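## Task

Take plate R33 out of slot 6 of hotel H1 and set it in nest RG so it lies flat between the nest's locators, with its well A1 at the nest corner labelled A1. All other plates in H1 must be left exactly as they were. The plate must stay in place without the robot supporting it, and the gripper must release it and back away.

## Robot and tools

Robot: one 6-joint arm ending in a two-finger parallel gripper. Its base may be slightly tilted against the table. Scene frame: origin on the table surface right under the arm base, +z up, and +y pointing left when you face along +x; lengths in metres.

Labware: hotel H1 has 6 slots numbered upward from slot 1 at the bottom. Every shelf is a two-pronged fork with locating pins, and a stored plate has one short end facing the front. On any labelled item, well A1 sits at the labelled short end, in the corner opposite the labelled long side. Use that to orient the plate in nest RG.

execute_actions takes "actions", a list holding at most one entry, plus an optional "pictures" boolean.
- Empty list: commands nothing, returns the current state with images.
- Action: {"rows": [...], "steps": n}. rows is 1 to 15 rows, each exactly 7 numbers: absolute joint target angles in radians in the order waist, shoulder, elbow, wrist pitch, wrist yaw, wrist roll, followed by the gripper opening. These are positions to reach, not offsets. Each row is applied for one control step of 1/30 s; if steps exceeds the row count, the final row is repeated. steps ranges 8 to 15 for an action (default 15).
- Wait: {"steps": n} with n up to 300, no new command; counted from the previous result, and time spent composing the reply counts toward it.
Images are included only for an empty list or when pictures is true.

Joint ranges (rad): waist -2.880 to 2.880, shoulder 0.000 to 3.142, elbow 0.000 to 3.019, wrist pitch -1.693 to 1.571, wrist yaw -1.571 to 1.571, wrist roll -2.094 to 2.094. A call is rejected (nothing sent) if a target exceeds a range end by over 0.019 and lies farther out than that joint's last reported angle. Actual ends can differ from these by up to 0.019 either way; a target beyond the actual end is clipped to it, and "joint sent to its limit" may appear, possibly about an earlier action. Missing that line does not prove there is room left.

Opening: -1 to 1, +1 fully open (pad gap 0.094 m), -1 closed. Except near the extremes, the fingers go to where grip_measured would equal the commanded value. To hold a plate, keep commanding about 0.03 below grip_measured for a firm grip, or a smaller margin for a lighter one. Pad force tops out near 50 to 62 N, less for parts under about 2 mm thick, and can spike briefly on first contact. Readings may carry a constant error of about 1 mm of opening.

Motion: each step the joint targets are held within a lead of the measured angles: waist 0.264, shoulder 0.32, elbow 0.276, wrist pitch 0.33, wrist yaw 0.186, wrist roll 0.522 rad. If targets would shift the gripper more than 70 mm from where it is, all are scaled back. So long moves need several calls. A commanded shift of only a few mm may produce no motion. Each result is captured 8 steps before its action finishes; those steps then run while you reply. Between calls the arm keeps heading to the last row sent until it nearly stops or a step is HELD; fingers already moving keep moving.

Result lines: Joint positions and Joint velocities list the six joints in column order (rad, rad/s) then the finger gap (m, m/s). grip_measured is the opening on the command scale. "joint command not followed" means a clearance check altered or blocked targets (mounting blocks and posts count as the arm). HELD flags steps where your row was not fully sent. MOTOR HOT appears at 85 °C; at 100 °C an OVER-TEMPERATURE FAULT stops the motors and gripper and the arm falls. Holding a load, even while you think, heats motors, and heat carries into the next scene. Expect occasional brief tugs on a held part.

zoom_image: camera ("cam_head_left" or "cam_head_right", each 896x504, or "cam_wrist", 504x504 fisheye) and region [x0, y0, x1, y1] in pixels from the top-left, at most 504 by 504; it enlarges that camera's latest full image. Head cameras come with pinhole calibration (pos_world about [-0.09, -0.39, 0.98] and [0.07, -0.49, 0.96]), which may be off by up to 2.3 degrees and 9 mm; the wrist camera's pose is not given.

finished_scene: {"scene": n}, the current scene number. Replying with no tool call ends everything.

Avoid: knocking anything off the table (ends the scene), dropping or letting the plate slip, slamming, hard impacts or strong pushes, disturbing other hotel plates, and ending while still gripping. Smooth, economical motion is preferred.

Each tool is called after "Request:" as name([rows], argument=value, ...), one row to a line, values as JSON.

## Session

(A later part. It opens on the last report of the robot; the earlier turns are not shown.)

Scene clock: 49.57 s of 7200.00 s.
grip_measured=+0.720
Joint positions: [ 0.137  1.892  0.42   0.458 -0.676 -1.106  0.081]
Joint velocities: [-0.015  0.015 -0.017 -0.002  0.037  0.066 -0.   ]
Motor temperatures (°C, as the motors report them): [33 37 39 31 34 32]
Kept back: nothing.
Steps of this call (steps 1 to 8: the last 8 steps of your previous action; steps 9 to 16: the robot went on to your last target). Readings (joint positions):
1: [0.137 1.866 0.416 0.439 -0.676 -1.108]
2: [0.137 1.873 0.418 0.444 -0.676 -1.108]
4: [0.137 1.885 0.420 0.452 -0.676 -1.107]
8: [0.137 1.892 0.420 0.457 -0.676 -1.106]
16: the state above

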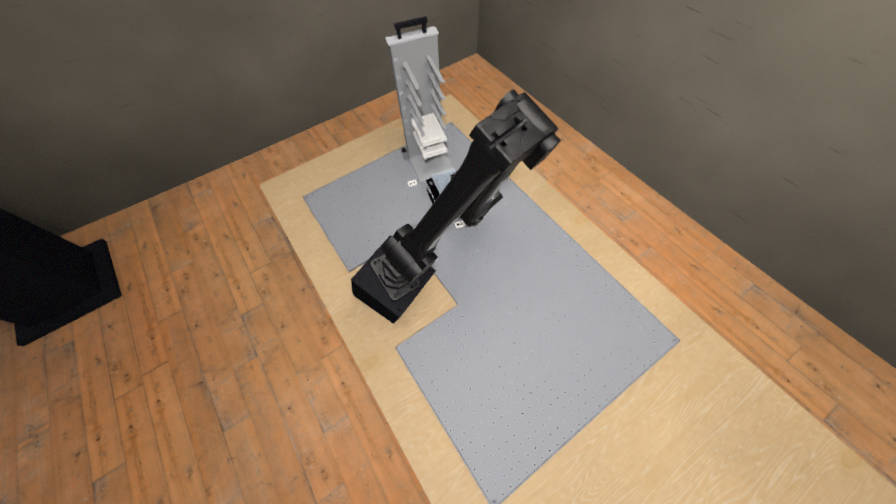

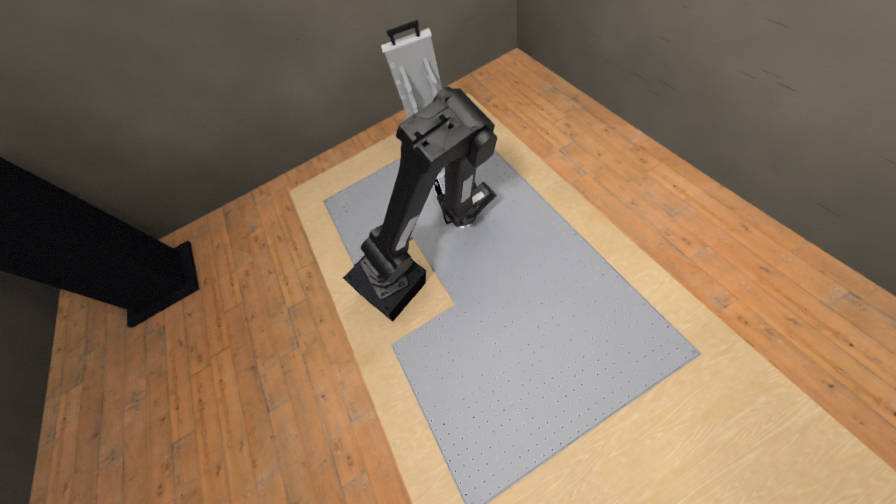

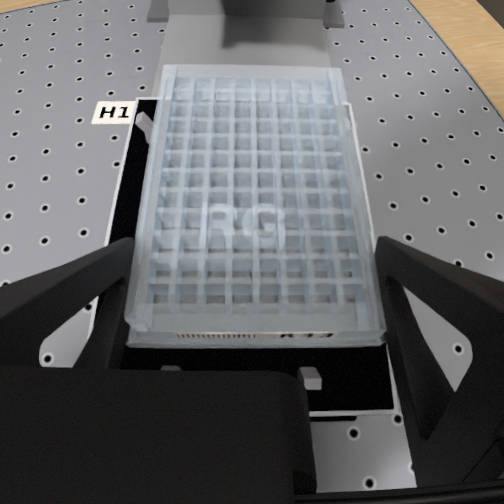

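Request:
execute_actions(actions=[])

Scene clock: 52.00 s of 7200.00 s.
grip_measured=+0.720
Joint positions: [ 0.137  1.892  0.42   0.458 -0.676 -1.106  0.081]
Joint velocities: [-0.005  0.005  0.007 -0.007 -0.037  0.007 -0.   ]
Motor temperatures (°C, as the motors report them): [33 37 39 31 34 32]
Kept back: nothing.
Steps of this call (steps 1 to 15: the robot went on to your last target; steps 16 to 73: nothing new was sent). Readings (joint positions):
1: [0.137 1.892 0.420 0.458 -0.676 -1.106]
2: [0.137 1.892 0.420 0.458 -0.676 -1.106]
4: [0.137 1.892 0.420 0.458 -0.676 -1.106]
8: [0.137 1.892 0.420 0.458 -0.676 -1.106]
73: the state above
The arm was judged still, so your last target was given up. Only a new action makes it travel on or press farther. Fingers that are still opening or closing keep moving.

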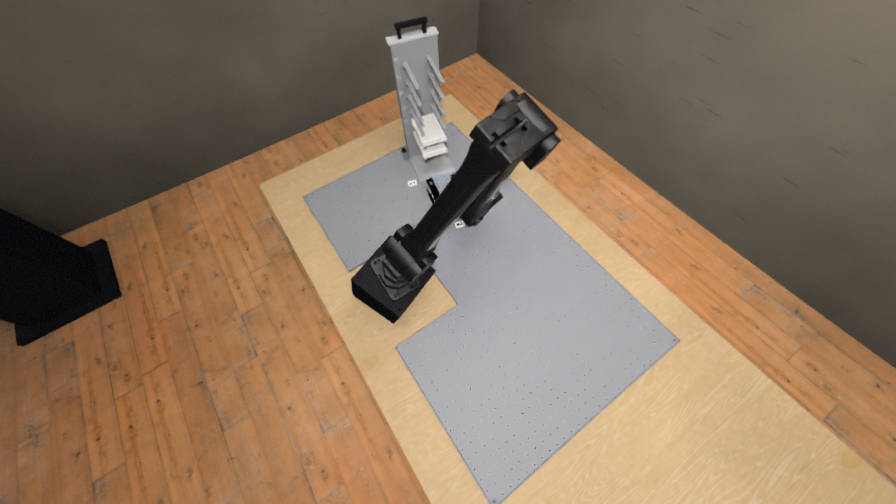

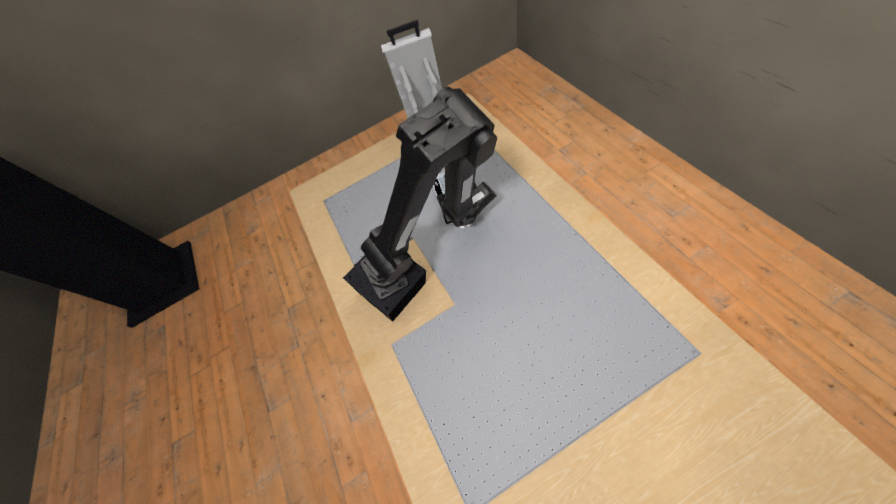

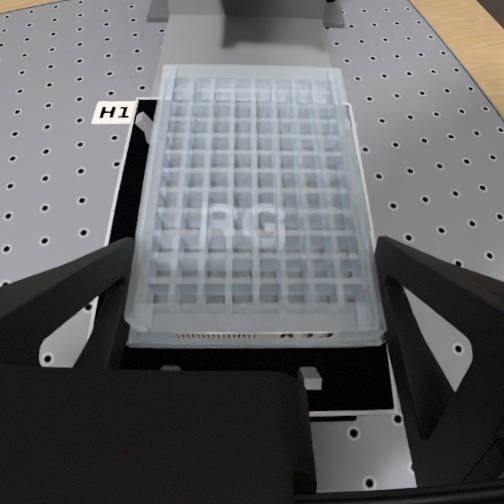

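Request:
execute_actions([
  {"rows":[[0.122,1.905,0.415,0.476,-0.675,-1.094,0.695],[0.122,1.905,0.412,0.479,-0.675,-1.094,0.695],[0.122,1.905,0.409,0.482,-0.675,-1.094,0.695],[0.122,1.905,0.407,0.485,-0.675,-1.094,0.695],[0.122,1.905,0.405,0.487,-0.675,-1.094,0.695]],"steps":15},
])

Request:
execute_actions([
  {"steps":14},
], pictures=true)

Scene clock: 53.03 s of 7200.00 s.
grip_measured=+0.720
Joint positions: [ 0.137  1.892  0.412  0.471 -0.676 -1.105  0.081]
Joint velocities: [-0.005 -0.005 -0.046 -0.012  0.007 -0.022 -0.001]
Motor temperatures (°C, as the motors report them): [33 37 39 31 34 32]
Steps of this call (steps 1 to 24: nothing new was sent; steps 25 to 31: the first 7 steps of this action). Readings (joint positions):
25: [0.137 1.892 0.420 0.459 -0.676 -1.106]
26: [0.137 1.892 0.420 0.460 -0.676 -1.105]
28: [0.137 1.892 0.417 0.466 -0.676 -1.105]
31: the state above

Scene clock: 53.50 s of 7200.00 s.
grip_measured=+0.720
Joint positions: [ 0.137  1.892  0.409  0.472 -0.676 -1.105  0.081]
Joint velocities: [ 0.005 -0.005 -0.017 -0.002  0.022 -0.081  0.   ]
Motor temperatures (°C, as the motors report them): [33 37 39 31 34 32]
Kept back: nothing.
Steps of this call (steps 1 to 8: the last 8 steps of your previous action; steps 9 to 14: the robot went on to your last target). Readings (joint positions):
1: [0.137 1.892 0.410 0.471 -0.676 -1.105]
2: [0.137 1.892 0.410 0.471 -0.676 -1.105]
4: [0.137 1.892 0.409 0.471 -0.676 -1.105]
8: [0.137 1.892 0.409 0.472 -0.676 -1.105]
14: the state above

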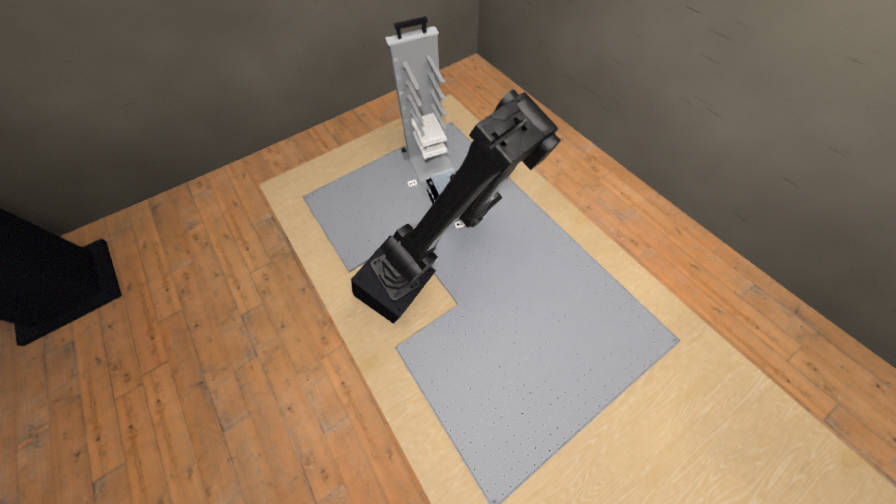

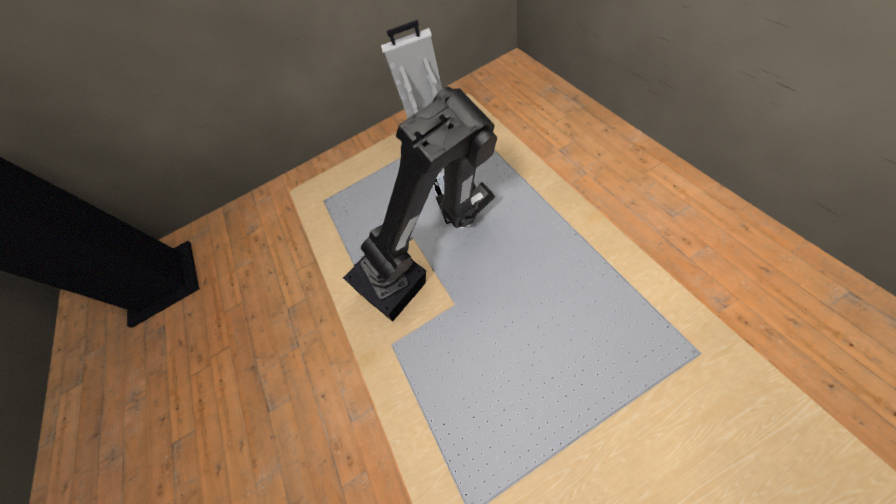

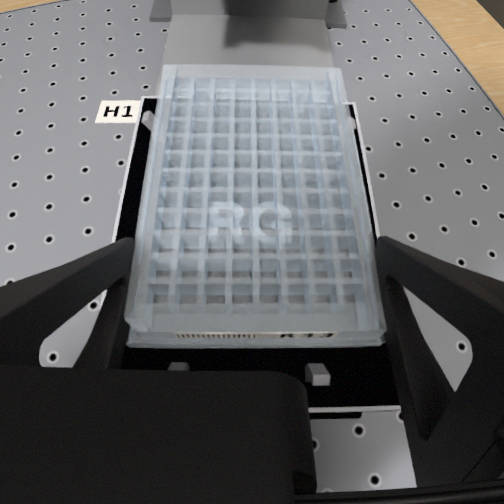

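Request:
zoom_image(camera="cam_wrist", region=[100, 260, 420, 430])

Request:
zoom_image(camera="cam_wrist", region=[90, 50, 420, 250])

Region (100, 260, 420, 430) of cam_wrist's 504x504 image, scaled by 1.575, with more detail than that image has; it fills the top 268 rows of this view, and the rest is white.

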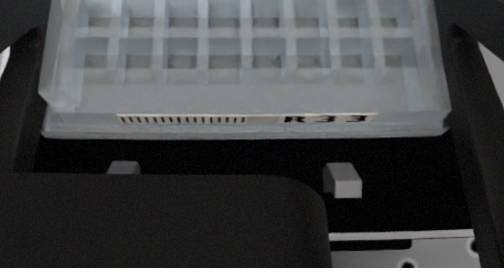

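Region (90, 50, 420, 250) of cam_wrist's 504x504 image, scaled by 1.527, with more detail than that image has; it fills the top 305 rows of this view, and the rest is white.

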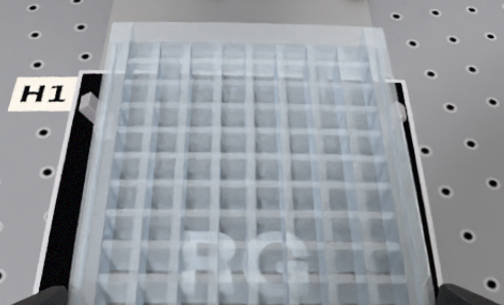

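Request:
execute_actions([
  {"rows":[[0.121,1.907,0.403,0.490,-0.677,-1.110,0.695],[0.121,1.908,0.402,0.492,-0.678,-1.113,0.695],[0.120,1.909,0.401,0.494,-0.679,-1.116,0.695],[0.120,1.910,0.400,0.496,-0.680,-1.118,0.695],[0.120,1.911,0.399,0.498,-0.681,-1.120,0.695],[0.119,1.912,0.399,0.499,-0.681,-1.122,0.695],[0.119,1.913,0.399,0.500,-0.681,-1.122,0.695],[0.119,1.914,0.399,0.501,-0.681,-1.122,0.695],[0.118,1.915,0.399,0.501,-0.681,-1.122,0.695],[0.118,1.916,0.399,0.501,-0.681,-1.122,0.695],[0.1175,1.917,0.399,0.501,-0.681,-1.122,0.695]],"steps":15},
])

Request:
execute_actions([
  {"steps":16},
], pictures=true)

Request:
zoom_image(camera="cam_wrist", region=[100, 260, 420, 430])

Request:
zoom_image(camera="cam_wrist", region=[90, 50, 420, 250])

Scene clock: 55.53 s of 7200.00 s.
grip_measured=+0.720
Joint positions: [ 0.136  1.892  0.407  0.483 -0.678 -1.108  0.081]
Joint velocities: [-0.005  0.005 -0.042  0.017  0.007  0.007 -0.   ]
Motor temperatures (°C, as the motors report them): [33 37 38 31 34 32]
Steps of this call (steps 1 to 15: the robot went on to your last target; steps 16 to 54: nothing new was sent; steps 55 to 61: the first 7 steps of this action). Readings (joint positions):
55: [0.137 1.892 0.409 0.473 -0.676 -1.105]
56: [0.137 1.892 0.409 0.474 -0.676 -1.105]
58: [0.137 1.892 0.409 0.478 -0.676 -1.105]
61: the state above

Scene clock: 56.07 s of 7200.00 s.
grip_measured=+0.720
Joint positions: [ 0.134  1.9    0.404  0.486 -0.678 -1.11   0.081]
Joint velocities: [ 0.015  0.005 -0.017  0.007  0.022  0.007  0.   ]
Motor temperatures (°C, as the motors report them): [33 37 38 31 34 32]
Kept back: nothing.
Steps of this call (steps 1 to 8: the last 8 steps of your previous action; steps 9 to 15: the robot went on to your last target; step 16: nothing new was sent). Readings (joint positions):
1: [0.136 1.893 0.406 0.484 -0.678 -1.108]
2: [0.136 1.894 0.405 0.485 -0.678 -1.109]
4: [0.135 1.897 0.404 0.486 -0.678 -1.109]
8: [0.134 1.900 0.404 0.486 -0.678 -1.110]
16: the state above
The arm was judged still, so your last target was given up. Only a new action makes it travel on or press farther. Fingers that are still opening or closing keep moving.

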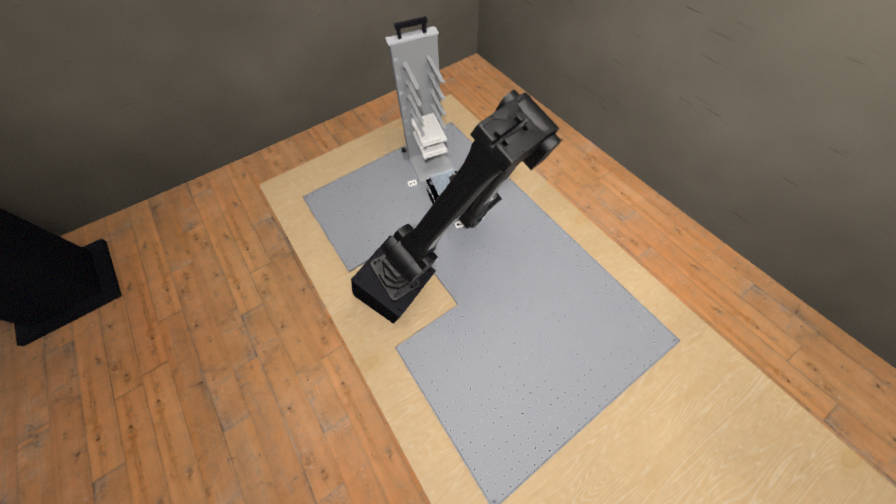

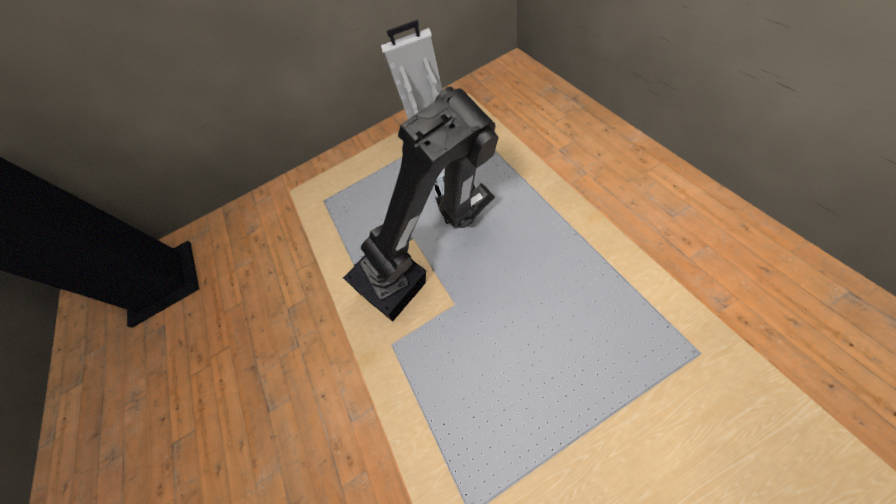

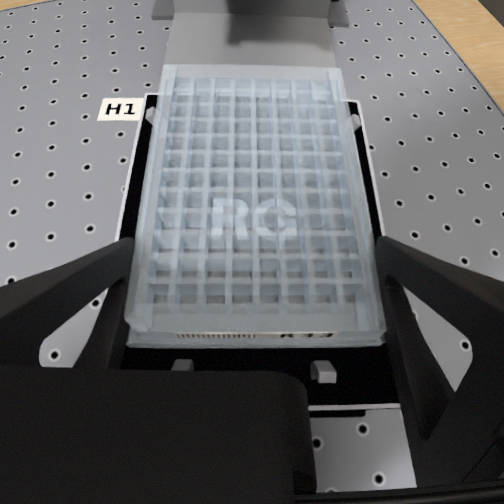

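Region (100, 260, 420, 430) of cam_wrist's 504x504 image, scaled by 1.575, with more detail than that image has; it fills the top 268 rows of this view, and the rest is white.

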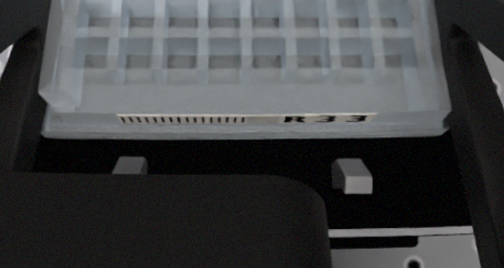

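Region (90, 50, 420, 250) of cam_wrist's 504x504 image, scaled by 1.527, with more detail than that image has; it fills the top 305 rows of this view, and the rest is white.

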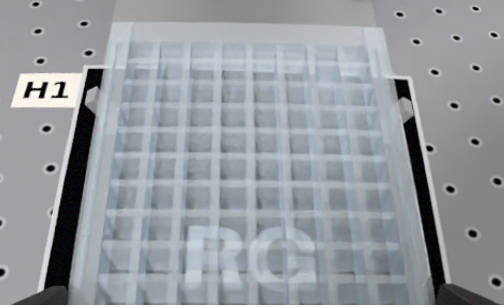

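Request:
execute_actions([
  {"rows":[[0.1175,1.919,0.399,0.502,-0.681,-1.123,0.695],[0.117,1.921,0.399,0.504,-0.682,-1.124,0.695],[0.1165,1.923,0.399,0.506,-0.682,-1.125,0.695],[0.116,1.925,0.399,0.508,-0.683,-1.126,0.695],[0.1155,1.927,0.399,0.510,-0.683,-1.127,0.695],[0.115,1.929,0.399,0.512,-0.684,-1.128,0.695],[0.1145,1.931,0.399,0.513,-0.684,-1.129,0.695],[0.114,1.932,0.399,0.514,-0.685,-1.130,0.695],[0.1135,1.933,0.399,0.515,-0.685,-1.131,0.695],[0.113,1.934,0.399,0.516,-0.685,-1.132,0.695],[0.113,1.935,0.399,0.516,-0.685,-1.132,0.695]],"steps":15},
])

Request:
execute_actions([
  {"steps":18},
], pictures=true)

Request:
zoom_image(camera="cam_wrist", region=[100, 260, 420, 430])

Request:
zoom_image(camera="cam_wrist", region=[90, 50, 420, 250])

Scene clock: 57.23 s of 7200.00 s.
grip_measured=+0.720
Joint positions: [ 0.133  1.909  0.404  0.495 -0.68  -1.114  0.081]
Joint velocities: [-0.024  0.073  0.012  0.032 -0.007 -0.051  0.   ]
Motor temperatures (°C, as the motors report them): [33 37 38 31 34 32]
Steps of this call (steps 1 to 28: nothing new was sent; steps 29 to 35: the first 7 steps of this action). Readings (joint positions):
29: [0.134 1.900 0.404 0.486 -0.678 -1.111]
30: [0.134 1.901 0.404 0.487 -0.678 -1.111]
32: [0.134 1.903 0.404 0.490 -0.679 -1.112]
35: the state above

Scene clock: 57.83 s of 7200.00 s.
grip_measured=+0.720
Joint positions: [ 0.13   1.919  0.404  0.501 -0.682 -1.12   0.081]
Joint velocities: [-0.024 -0.005 -0.002 -0.007  0.007 -0.022  0.   ]
Motor temperatures (°C, as the motors report them): [33 37 38 31 34 32]
Kept back: nothing.
Steps of this call (steps 1 to 8: the last 8 steps of your previous action; steps 9 to 15: the robot went on to your last target; steps 16 to 18: nothing new was sent). Readings (joint positions):
1: [0.132 1.911 0.404 0.497 -0.681 -1.115]
2: [0.132 1.913 0.404 0.498 -0.682 -1.116]
4: [0.131 1.916 0.404 0.500 -0.682 -1.118]
8: [0.130 1.919 0.404 0.501 -0.682 -1.119]
18: the state above
The arm was judged still, so your last target was given up. Only a new action makes it travel on or press farther. Fingers that are still opening or closing keep moving.

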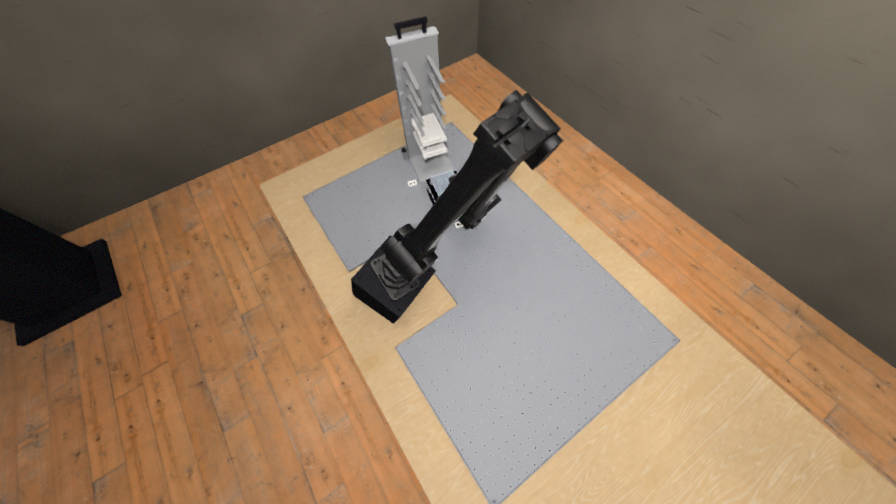

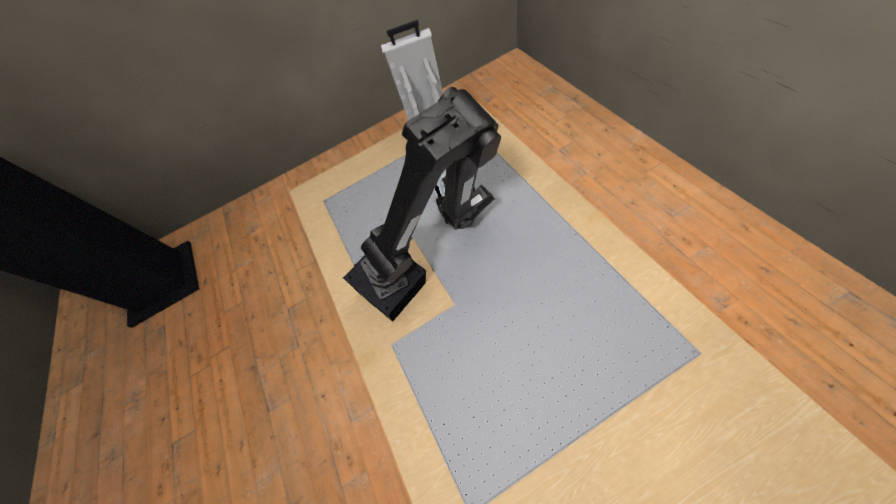

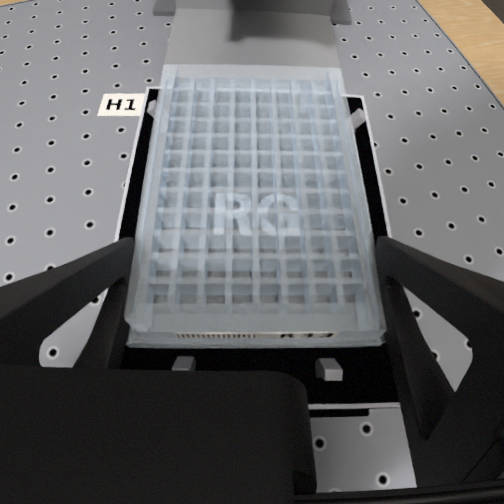

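Region (100, 260, 420, 430) of cam_wrist's 504x504 image, scaled by 1.575, with more detail than that image has; it fills the top 268 rows of this view, and the rest is white.

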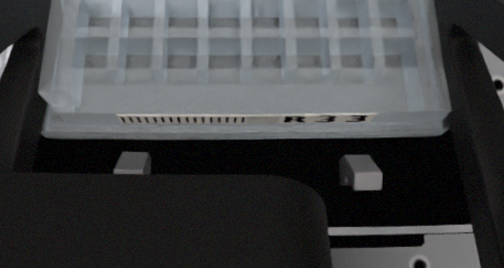

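Region (90, 50, 420, 250) of cam_wrist's 504x504 image, scaled by 1.527, with more detail than that image has; it fills the top 305 rows of this view, and the rest is white.

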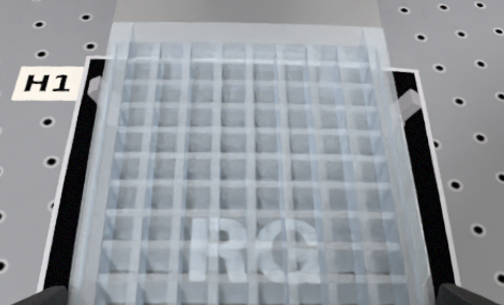

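Request:
zoom_image(camera="cam_wrist", region=[90, 70, 250, 150])

Request:
zoom_image(camera="cam_wrist", region=[260, 70, 420, 150])

Region (90, 70, 250, 150) of cam_wrist's 504x504 image, scaled by 3.150, with more detail than that image has.

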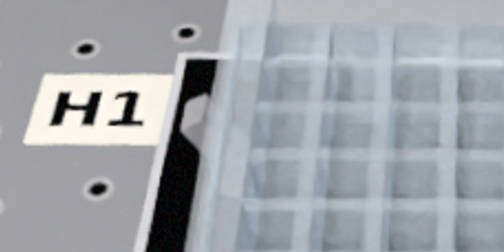

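Region (260, 70, 420, 150) of cam_wrist's 504x504 image, scaled by 3.150, with more detail than that image has.

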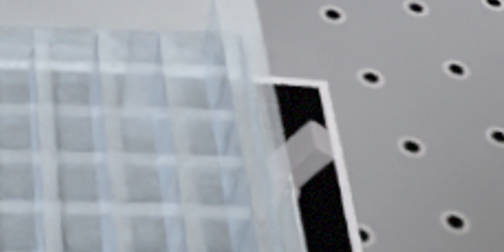

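Request:
execute_actions([
  {"rows":[[0.113,1.910,0.406,0.495,-0.685,-1.112,0.695],[0.113,1.906,0.410,0.488,-0.685,-1.107,0.695],[0.113,1.903,0.413,0.481,-0.685,-1.103,0.695],[0.113,1.900,0.416,0.474,-0.685,-1.099,0.695],[0.113,1.898,0.419,0.467,-0.685,-1.095,0.695],[0.113,1.897,0.422,0.460,-0.685,-1.092,0.695],[0.113,1.896,0.424,0.454,-0.685,-1.089,0.695],[0.113,1.896,0.426,0.448,-0.685,-1.087,0.695],[0.113,1.896,0.427,0.443,-0.685,-1.085,0.695],[0.113,1.896,0.428,0.440,-0.685,-1.084,0.695],[0.113,1.896,0.428,0.438,-0.685,-1.084,0.695]],"steps":15},
])

Request:
execute_actions([
  {"steps":18},
], pictures=true)

Request:
zoom_image(camera="cam_wrist", region=[100, 260, 420, 430])

Request:
zoom_image(camera="cam_wrist", region=[90, 50, 420, 250])

Scene clock: 61.93 s of 7200.00 s.
grip_measured=+0.720
Joint positions: [ 0.13   1.915  0.408  0.475 -0.682 -1.11   0.081]
Joint velocities: [-0.005 -0.034  0.076 -0.188  0.007  0.022 -0.001]
Motor temperatures (°C, as the motors report them): [33 37 37 31 34 32]
Steps of this call (steps 1 to 90: nothing new was sent; then 0.87 s passed at rest; steps 91 to 97: the first 7 steps of this action). Readings (joint positions):
91: [0.130 1.919 0.404 0.501 -0.682 -1.121]
92: [0.130 1.919 0.404 0.500 -0.682 -1.120]
94: [0.130 1.918 0.404 0.493 -0.682 -1.118]
97: the state above

Scene clock: 62.53 s of 7200.00 s.
grip_measured=+0.720
Joint positions: [ 0.13   1.91   0.42   0.447 -0.682 -1.096  0.081]
Joint velocities: [-0.015  0.015 -0.012 -0.032  0.066 -0.051 -0.001]
Motor temperatures (°C, as the motors report them): [33 37 37 31 34 32]
Kept back: nothing.
Steps of this call (steps 1 to 8: the last 8 steps of your previous action; steps 9 to 18: the robot went on to your last target). Readings (joint positions):
1: [0.130 1.913 0.411 0.469 -0.682 -1.108]
2: [0.130 1.912 0.413 0.463 -0.682 -1.106]
4: [0.130 1.911 0.418 0.454 -0.682 -1.102]
8: [0.130 1.910 0.420 0.448 -0.682 -1.098]
18: the state above

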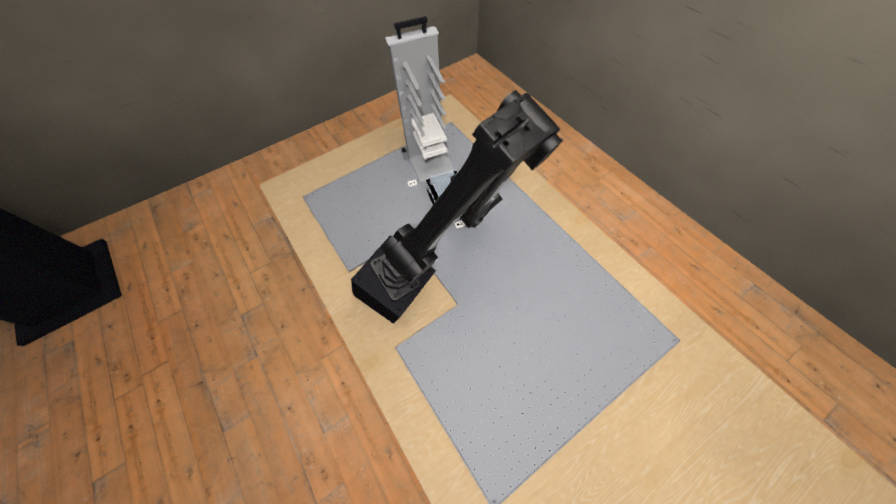

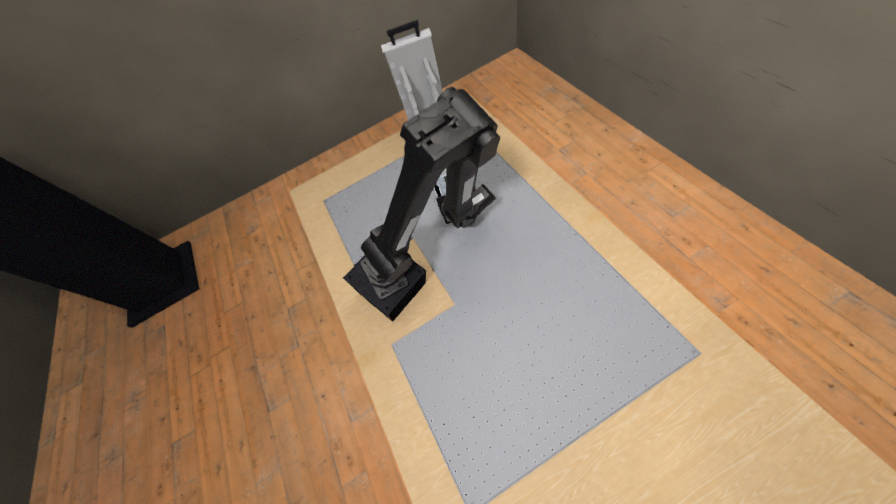

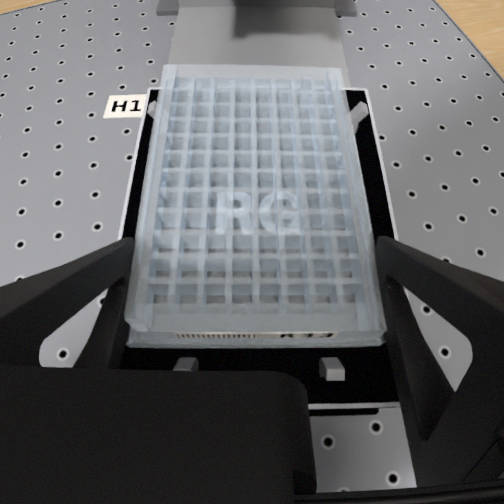

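Region (100, 260, 420, 430) of cam_wrist's 504x504 image, scaled by 1.575, with more detail than that image has; it fills the top 268 rows of this view, and the rest is white.

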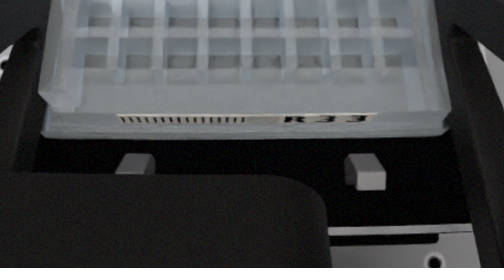

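Region (90, 50, 420, 250) of cam_wrist's 504x504 image, scaled by 1.527, with more detail than that image has; it fills the top 305 rows of this view, and the rest is white.

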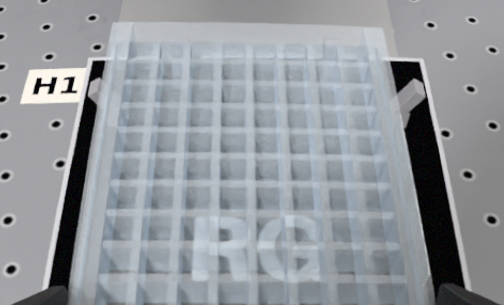

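Request:
execute_actions([
  {"rows":[[0.113,1.900,0.431,0.442,-0.685,-1.095,0.695],[0.113,1.905,0.433,0.446,-0.685,-1.100,0.695],[0.1125,1.912,0.434,0.450,-0.686,-1.105,0.695],[0.112,1.919,0.435,0.454,-0.686,-1.108,0.695],[0.1115,1.924,0.435,0.458,-0.687,-1.110,0.695],[0.111,1.928,0.436,0.461,-0.687,-1.111,0.695],[0.1105,1.931,0.436,0.463,-0.688,-1.112,0.695],[0.110,1.934,0.436,0.465,-0.688,-1.113,0.695],[0.1095,1.937,0.436,0.467,-0.689,-1.114,0.695],[0.109,1.939,0.436,0.468,-0.689,-1.115,0.695],[0.1085,1.941,0.436,0.469,-0.689,-1.116,0.695],[0.108,1.943,0.436,0.470,-0.689,-1.117,0.695]],"steps":15},
])

Request:
execute_actions([
  {"steps":18},
], pictures=true)

Request:
zoom_image(camera="cam_wrist", region=[100, 260, 420, 430])

Request:
zoom_image(camera="cam_wrist", region=[90, 50, 420, 250])

Scene clock: 64.23 s of 7200.00 s.
grip_measured=+0.720
Joint positions: [ 0.129  1.91   0.423  0.447 -0.684 -1.098  0.081]
Joint velocities: [-0.024  0.015  0.027  0.002  0.051 -0.081 -0.002]
Motor temperatures (°C, as the motors report them): [33 37 37 31 34 32]
Steps of this call (steps 1 to 15: the robot went on to your last target; steps 16 to 44: nothing new was sent; steps 45 to 51: the first 7 steps of this action). Readings (joint positions):
45: [0.130 1.910 0.420 0.447 -0.682 -1.096]
46: [0.130 1.910 0.420 0.447 -0.682 -1.096]
48: [0.130 1.910 0.420 0.447 -0.683 -1.096]
51: the state above

Scene clock: 64.83 s of 7200.00 s.
grip_measured=+0.720
Joint positions: [ 0.124  1.926  0.427  0.456 -0.686 -1.106  0.081]
Joint velocities: [-0.015  0.005  0.002 -0.007  0.037 -0.051 -0.   ]
Motor temperatures (°C, as the motors report them): [33 37 37 31 34 32]
Kept back: nothing.
Steps of this call (steps 1 to 8: the last 8 steps of your previous action; steps 9 to 18: the robot went on to your last target). Readings (joint positions):
1: [0.129 1.911 0.424 0.449 -0.685 -1.098]
2: [0.128 1.913 0.425 0.450 -0.685 -1.099]
4: [0.127 1.917 0.427 0.453 -0.686 -1.101]
8: [0.125 1.926 0.427 0.455 -0.686 -1.103]
18: the state above

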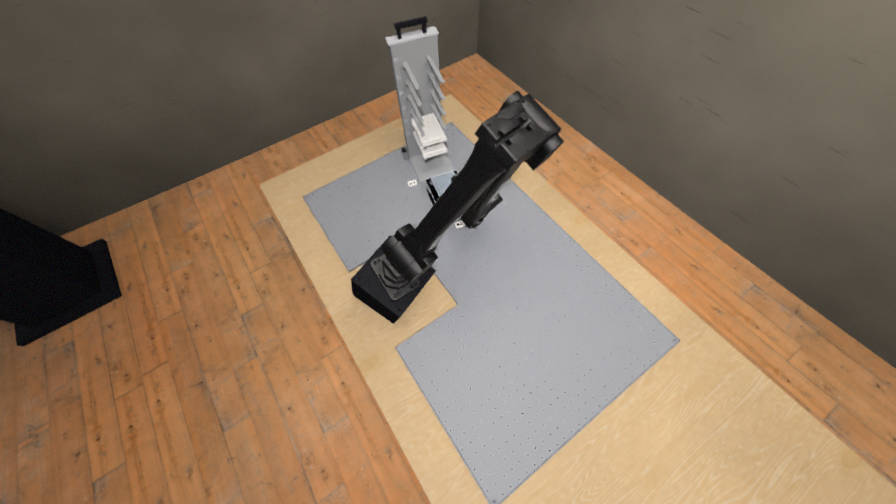

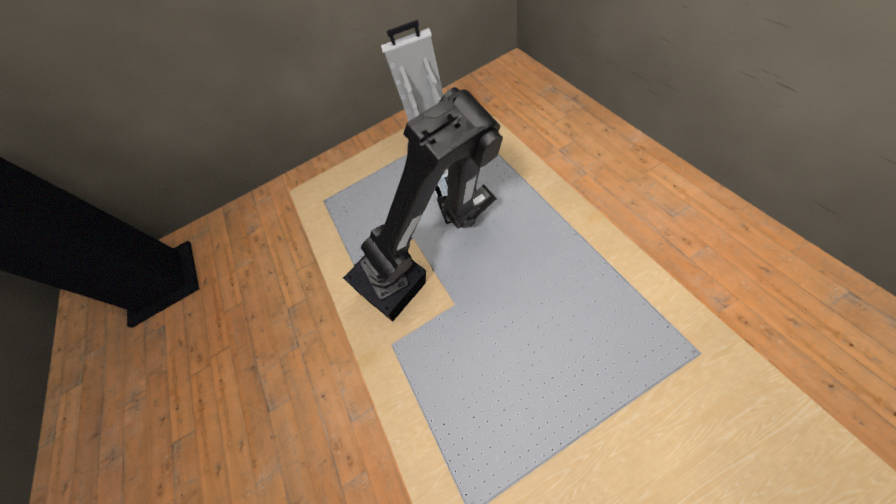

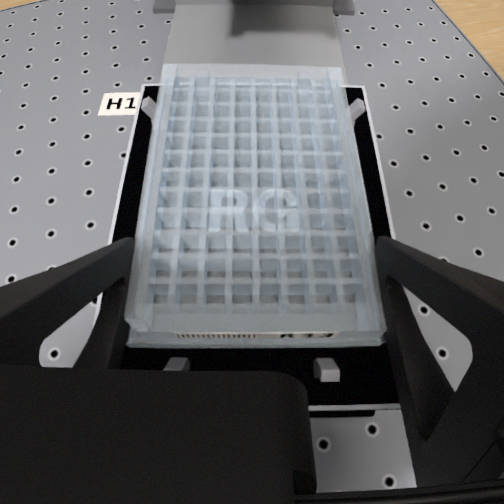

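Region (100, 260, 420, 430) of cam_wrist's 504x504 image, scaled by 1.575, with more detail than that image has; it fills the top 268 rows of this view, and the rest is white.

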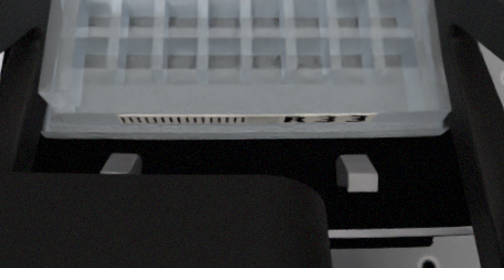

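Region (90, 50, 420, 250) of cam_wrist's 504x504 image, scaled by 1.527, with more detail than that image has; it fills the top 305 rows of this view, and the rest is white.

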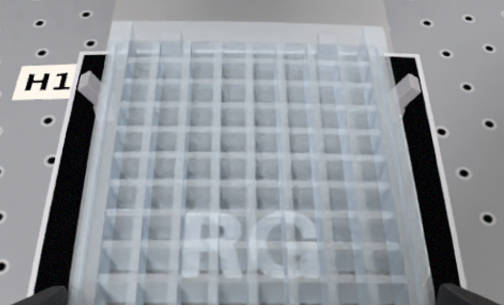

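Request:
execute_actions([
  {"rows":[[0.1075,1.945,0.434,0.472,-0.689,-1.118,0.695],[0.107,1.947,0.434,0.474,-0.690,-1.119,0.695],[0.1065,1.949,0.434,0.476,-0.690,-1.120,0.695],[0.106,1.951,0.434,0.478,-0.691,-1.121,0.695],[0.105,1.953,0.434,0.480,-0.691,-1.122,0.695],[0.104,1.955,0.434,0.482,-0.692,-1.123,0.695],[0.103,1.957,0.434,0.483,-0.692,-1.124,0.695],[0.1025,1.959,0.434,0.484,-0.693,-1.125,0.695],[0.102,1.961,0.434,0.485,-0.693,-1.125,0.695],[0.1015,1.962,0.434,0.486,-0.693,-1.125,0.695],[0.101,1.963,0.434,0.486,-0.693,-1.125,0.695]],"steps":15},
])

Request:
execute_actions([
  {"steps":18},
], pictures=true)

Request:
zoom_image(camera="cam_wrist", region=[100, 260, 420, 430])

Request:
zoom_image(camera="cam_wrist", region=[90, 50, 420, 250])

Scene clock: 66.00 s of 7200.00 s.
grip_measured=+0.720
Joint positions: [ 0.121  1.934  0.427  0.466 -0.69  -1.11   0.081]
Joint velocities: [-0.024  0.063  0.002  0.051 -0.081  0.007 -0.002]
Motor temperatures (°C, as the motors report them): [33 37 37 31 34 32]
Steps of this call (steps 1 to 15: the robot went on to your last target; steps 16 to 28: nothing new was sent; steps 29 to 35: the first 7 steps of this action). Readings (joint positions):
29: [0.124 1.926 0.427 0.457 -0.686 -1.106]
30: [0.124 1.926 0.427 0.457 -0.687 -1.106]
32: [0.124 1.928 0.427 0.460 -0.688 -1.107]
35: the state above

Scene clock: 66.60 s of 7200.00 s.
grip_measured=+0.720
Joint positions: [ 0.117  1.942  0.427  0.473 -0.693 -1.114  0.081]
Joint velocities: [-0.015 -0.024  0.007 -0.002  0.037 -0.022  0.   ]
Motor temperatures (°C, as the motors report them): [33 37 37 31 34 32]
Kept back: nothing.
Steps of this call (steps 1 to 8: the last 8 steps of your previous action; steps 9 to 15: the robot went on to your last target; steps 16 to 18: nothing new was sent). Readings (joint positions):
1: [0.121 1.936 0.427 0.468 -0.691 -1.111]
2: [0.120 1.937 0.427 0.469 -0.692 -1.111]
4: [0.118 1.940 0.427 0.472 -0.693 -1.113]
8: [0.117 1.942 0.427 0.473 -0.693 -1.114]
18: the state above
The arm was judged still, so your last target was given up. Only a new action makes it travel on or press farther. Fingers that are still opening or closing keep moving.

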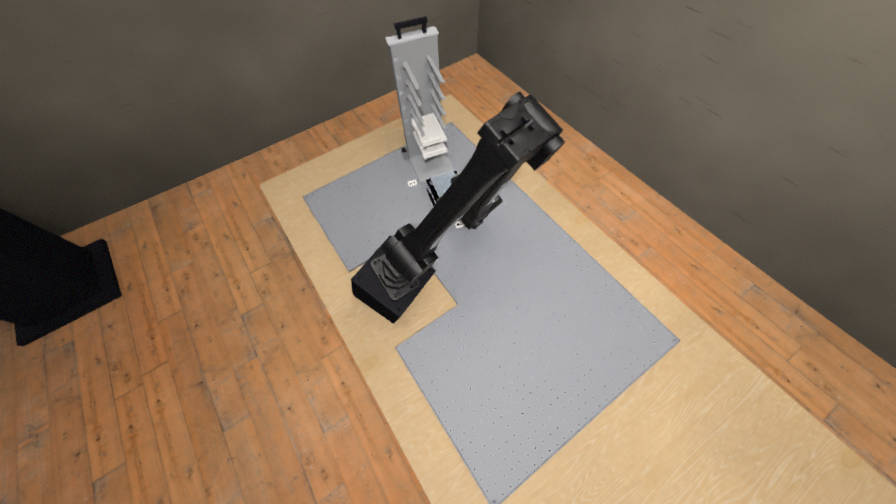

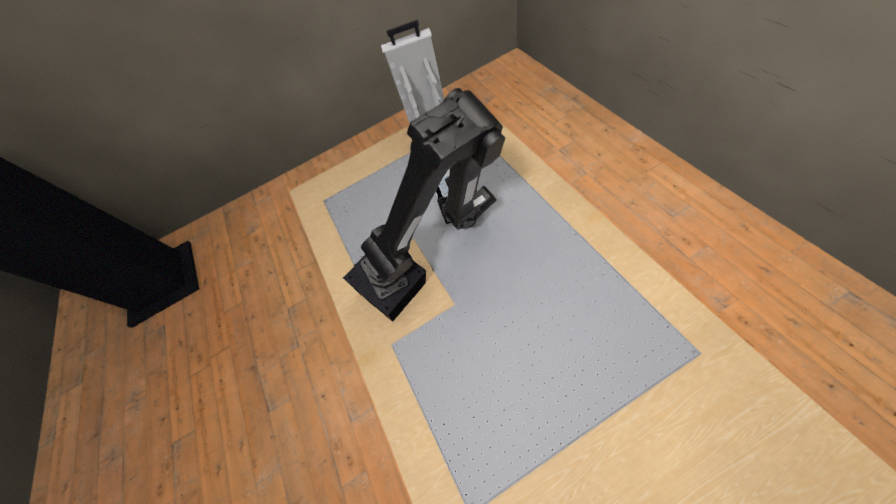

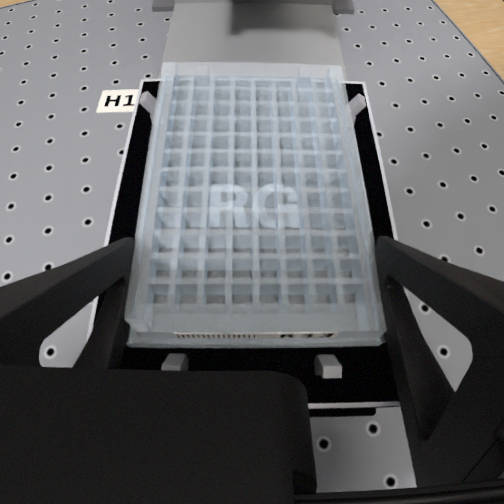

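Region (100, 260, 420, 430) of cam_wrist's 504x504 image, scaled by 1.575, with more detail than that image has; it fills the top 268 rows of this view, and the rest is white.

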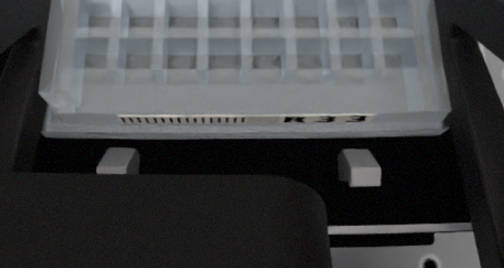

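Region (90, 50, 420, 250) of cam_wrist's 504x504 image, scaled by 1.527, with more detail than that image has; it fills the top 305 rows of this view, and the rest is white.

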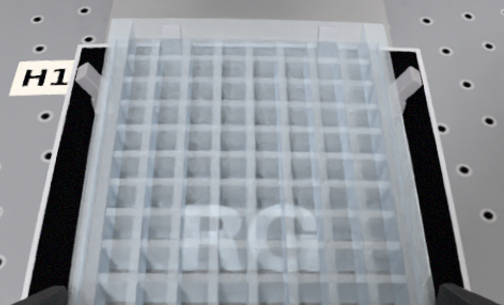

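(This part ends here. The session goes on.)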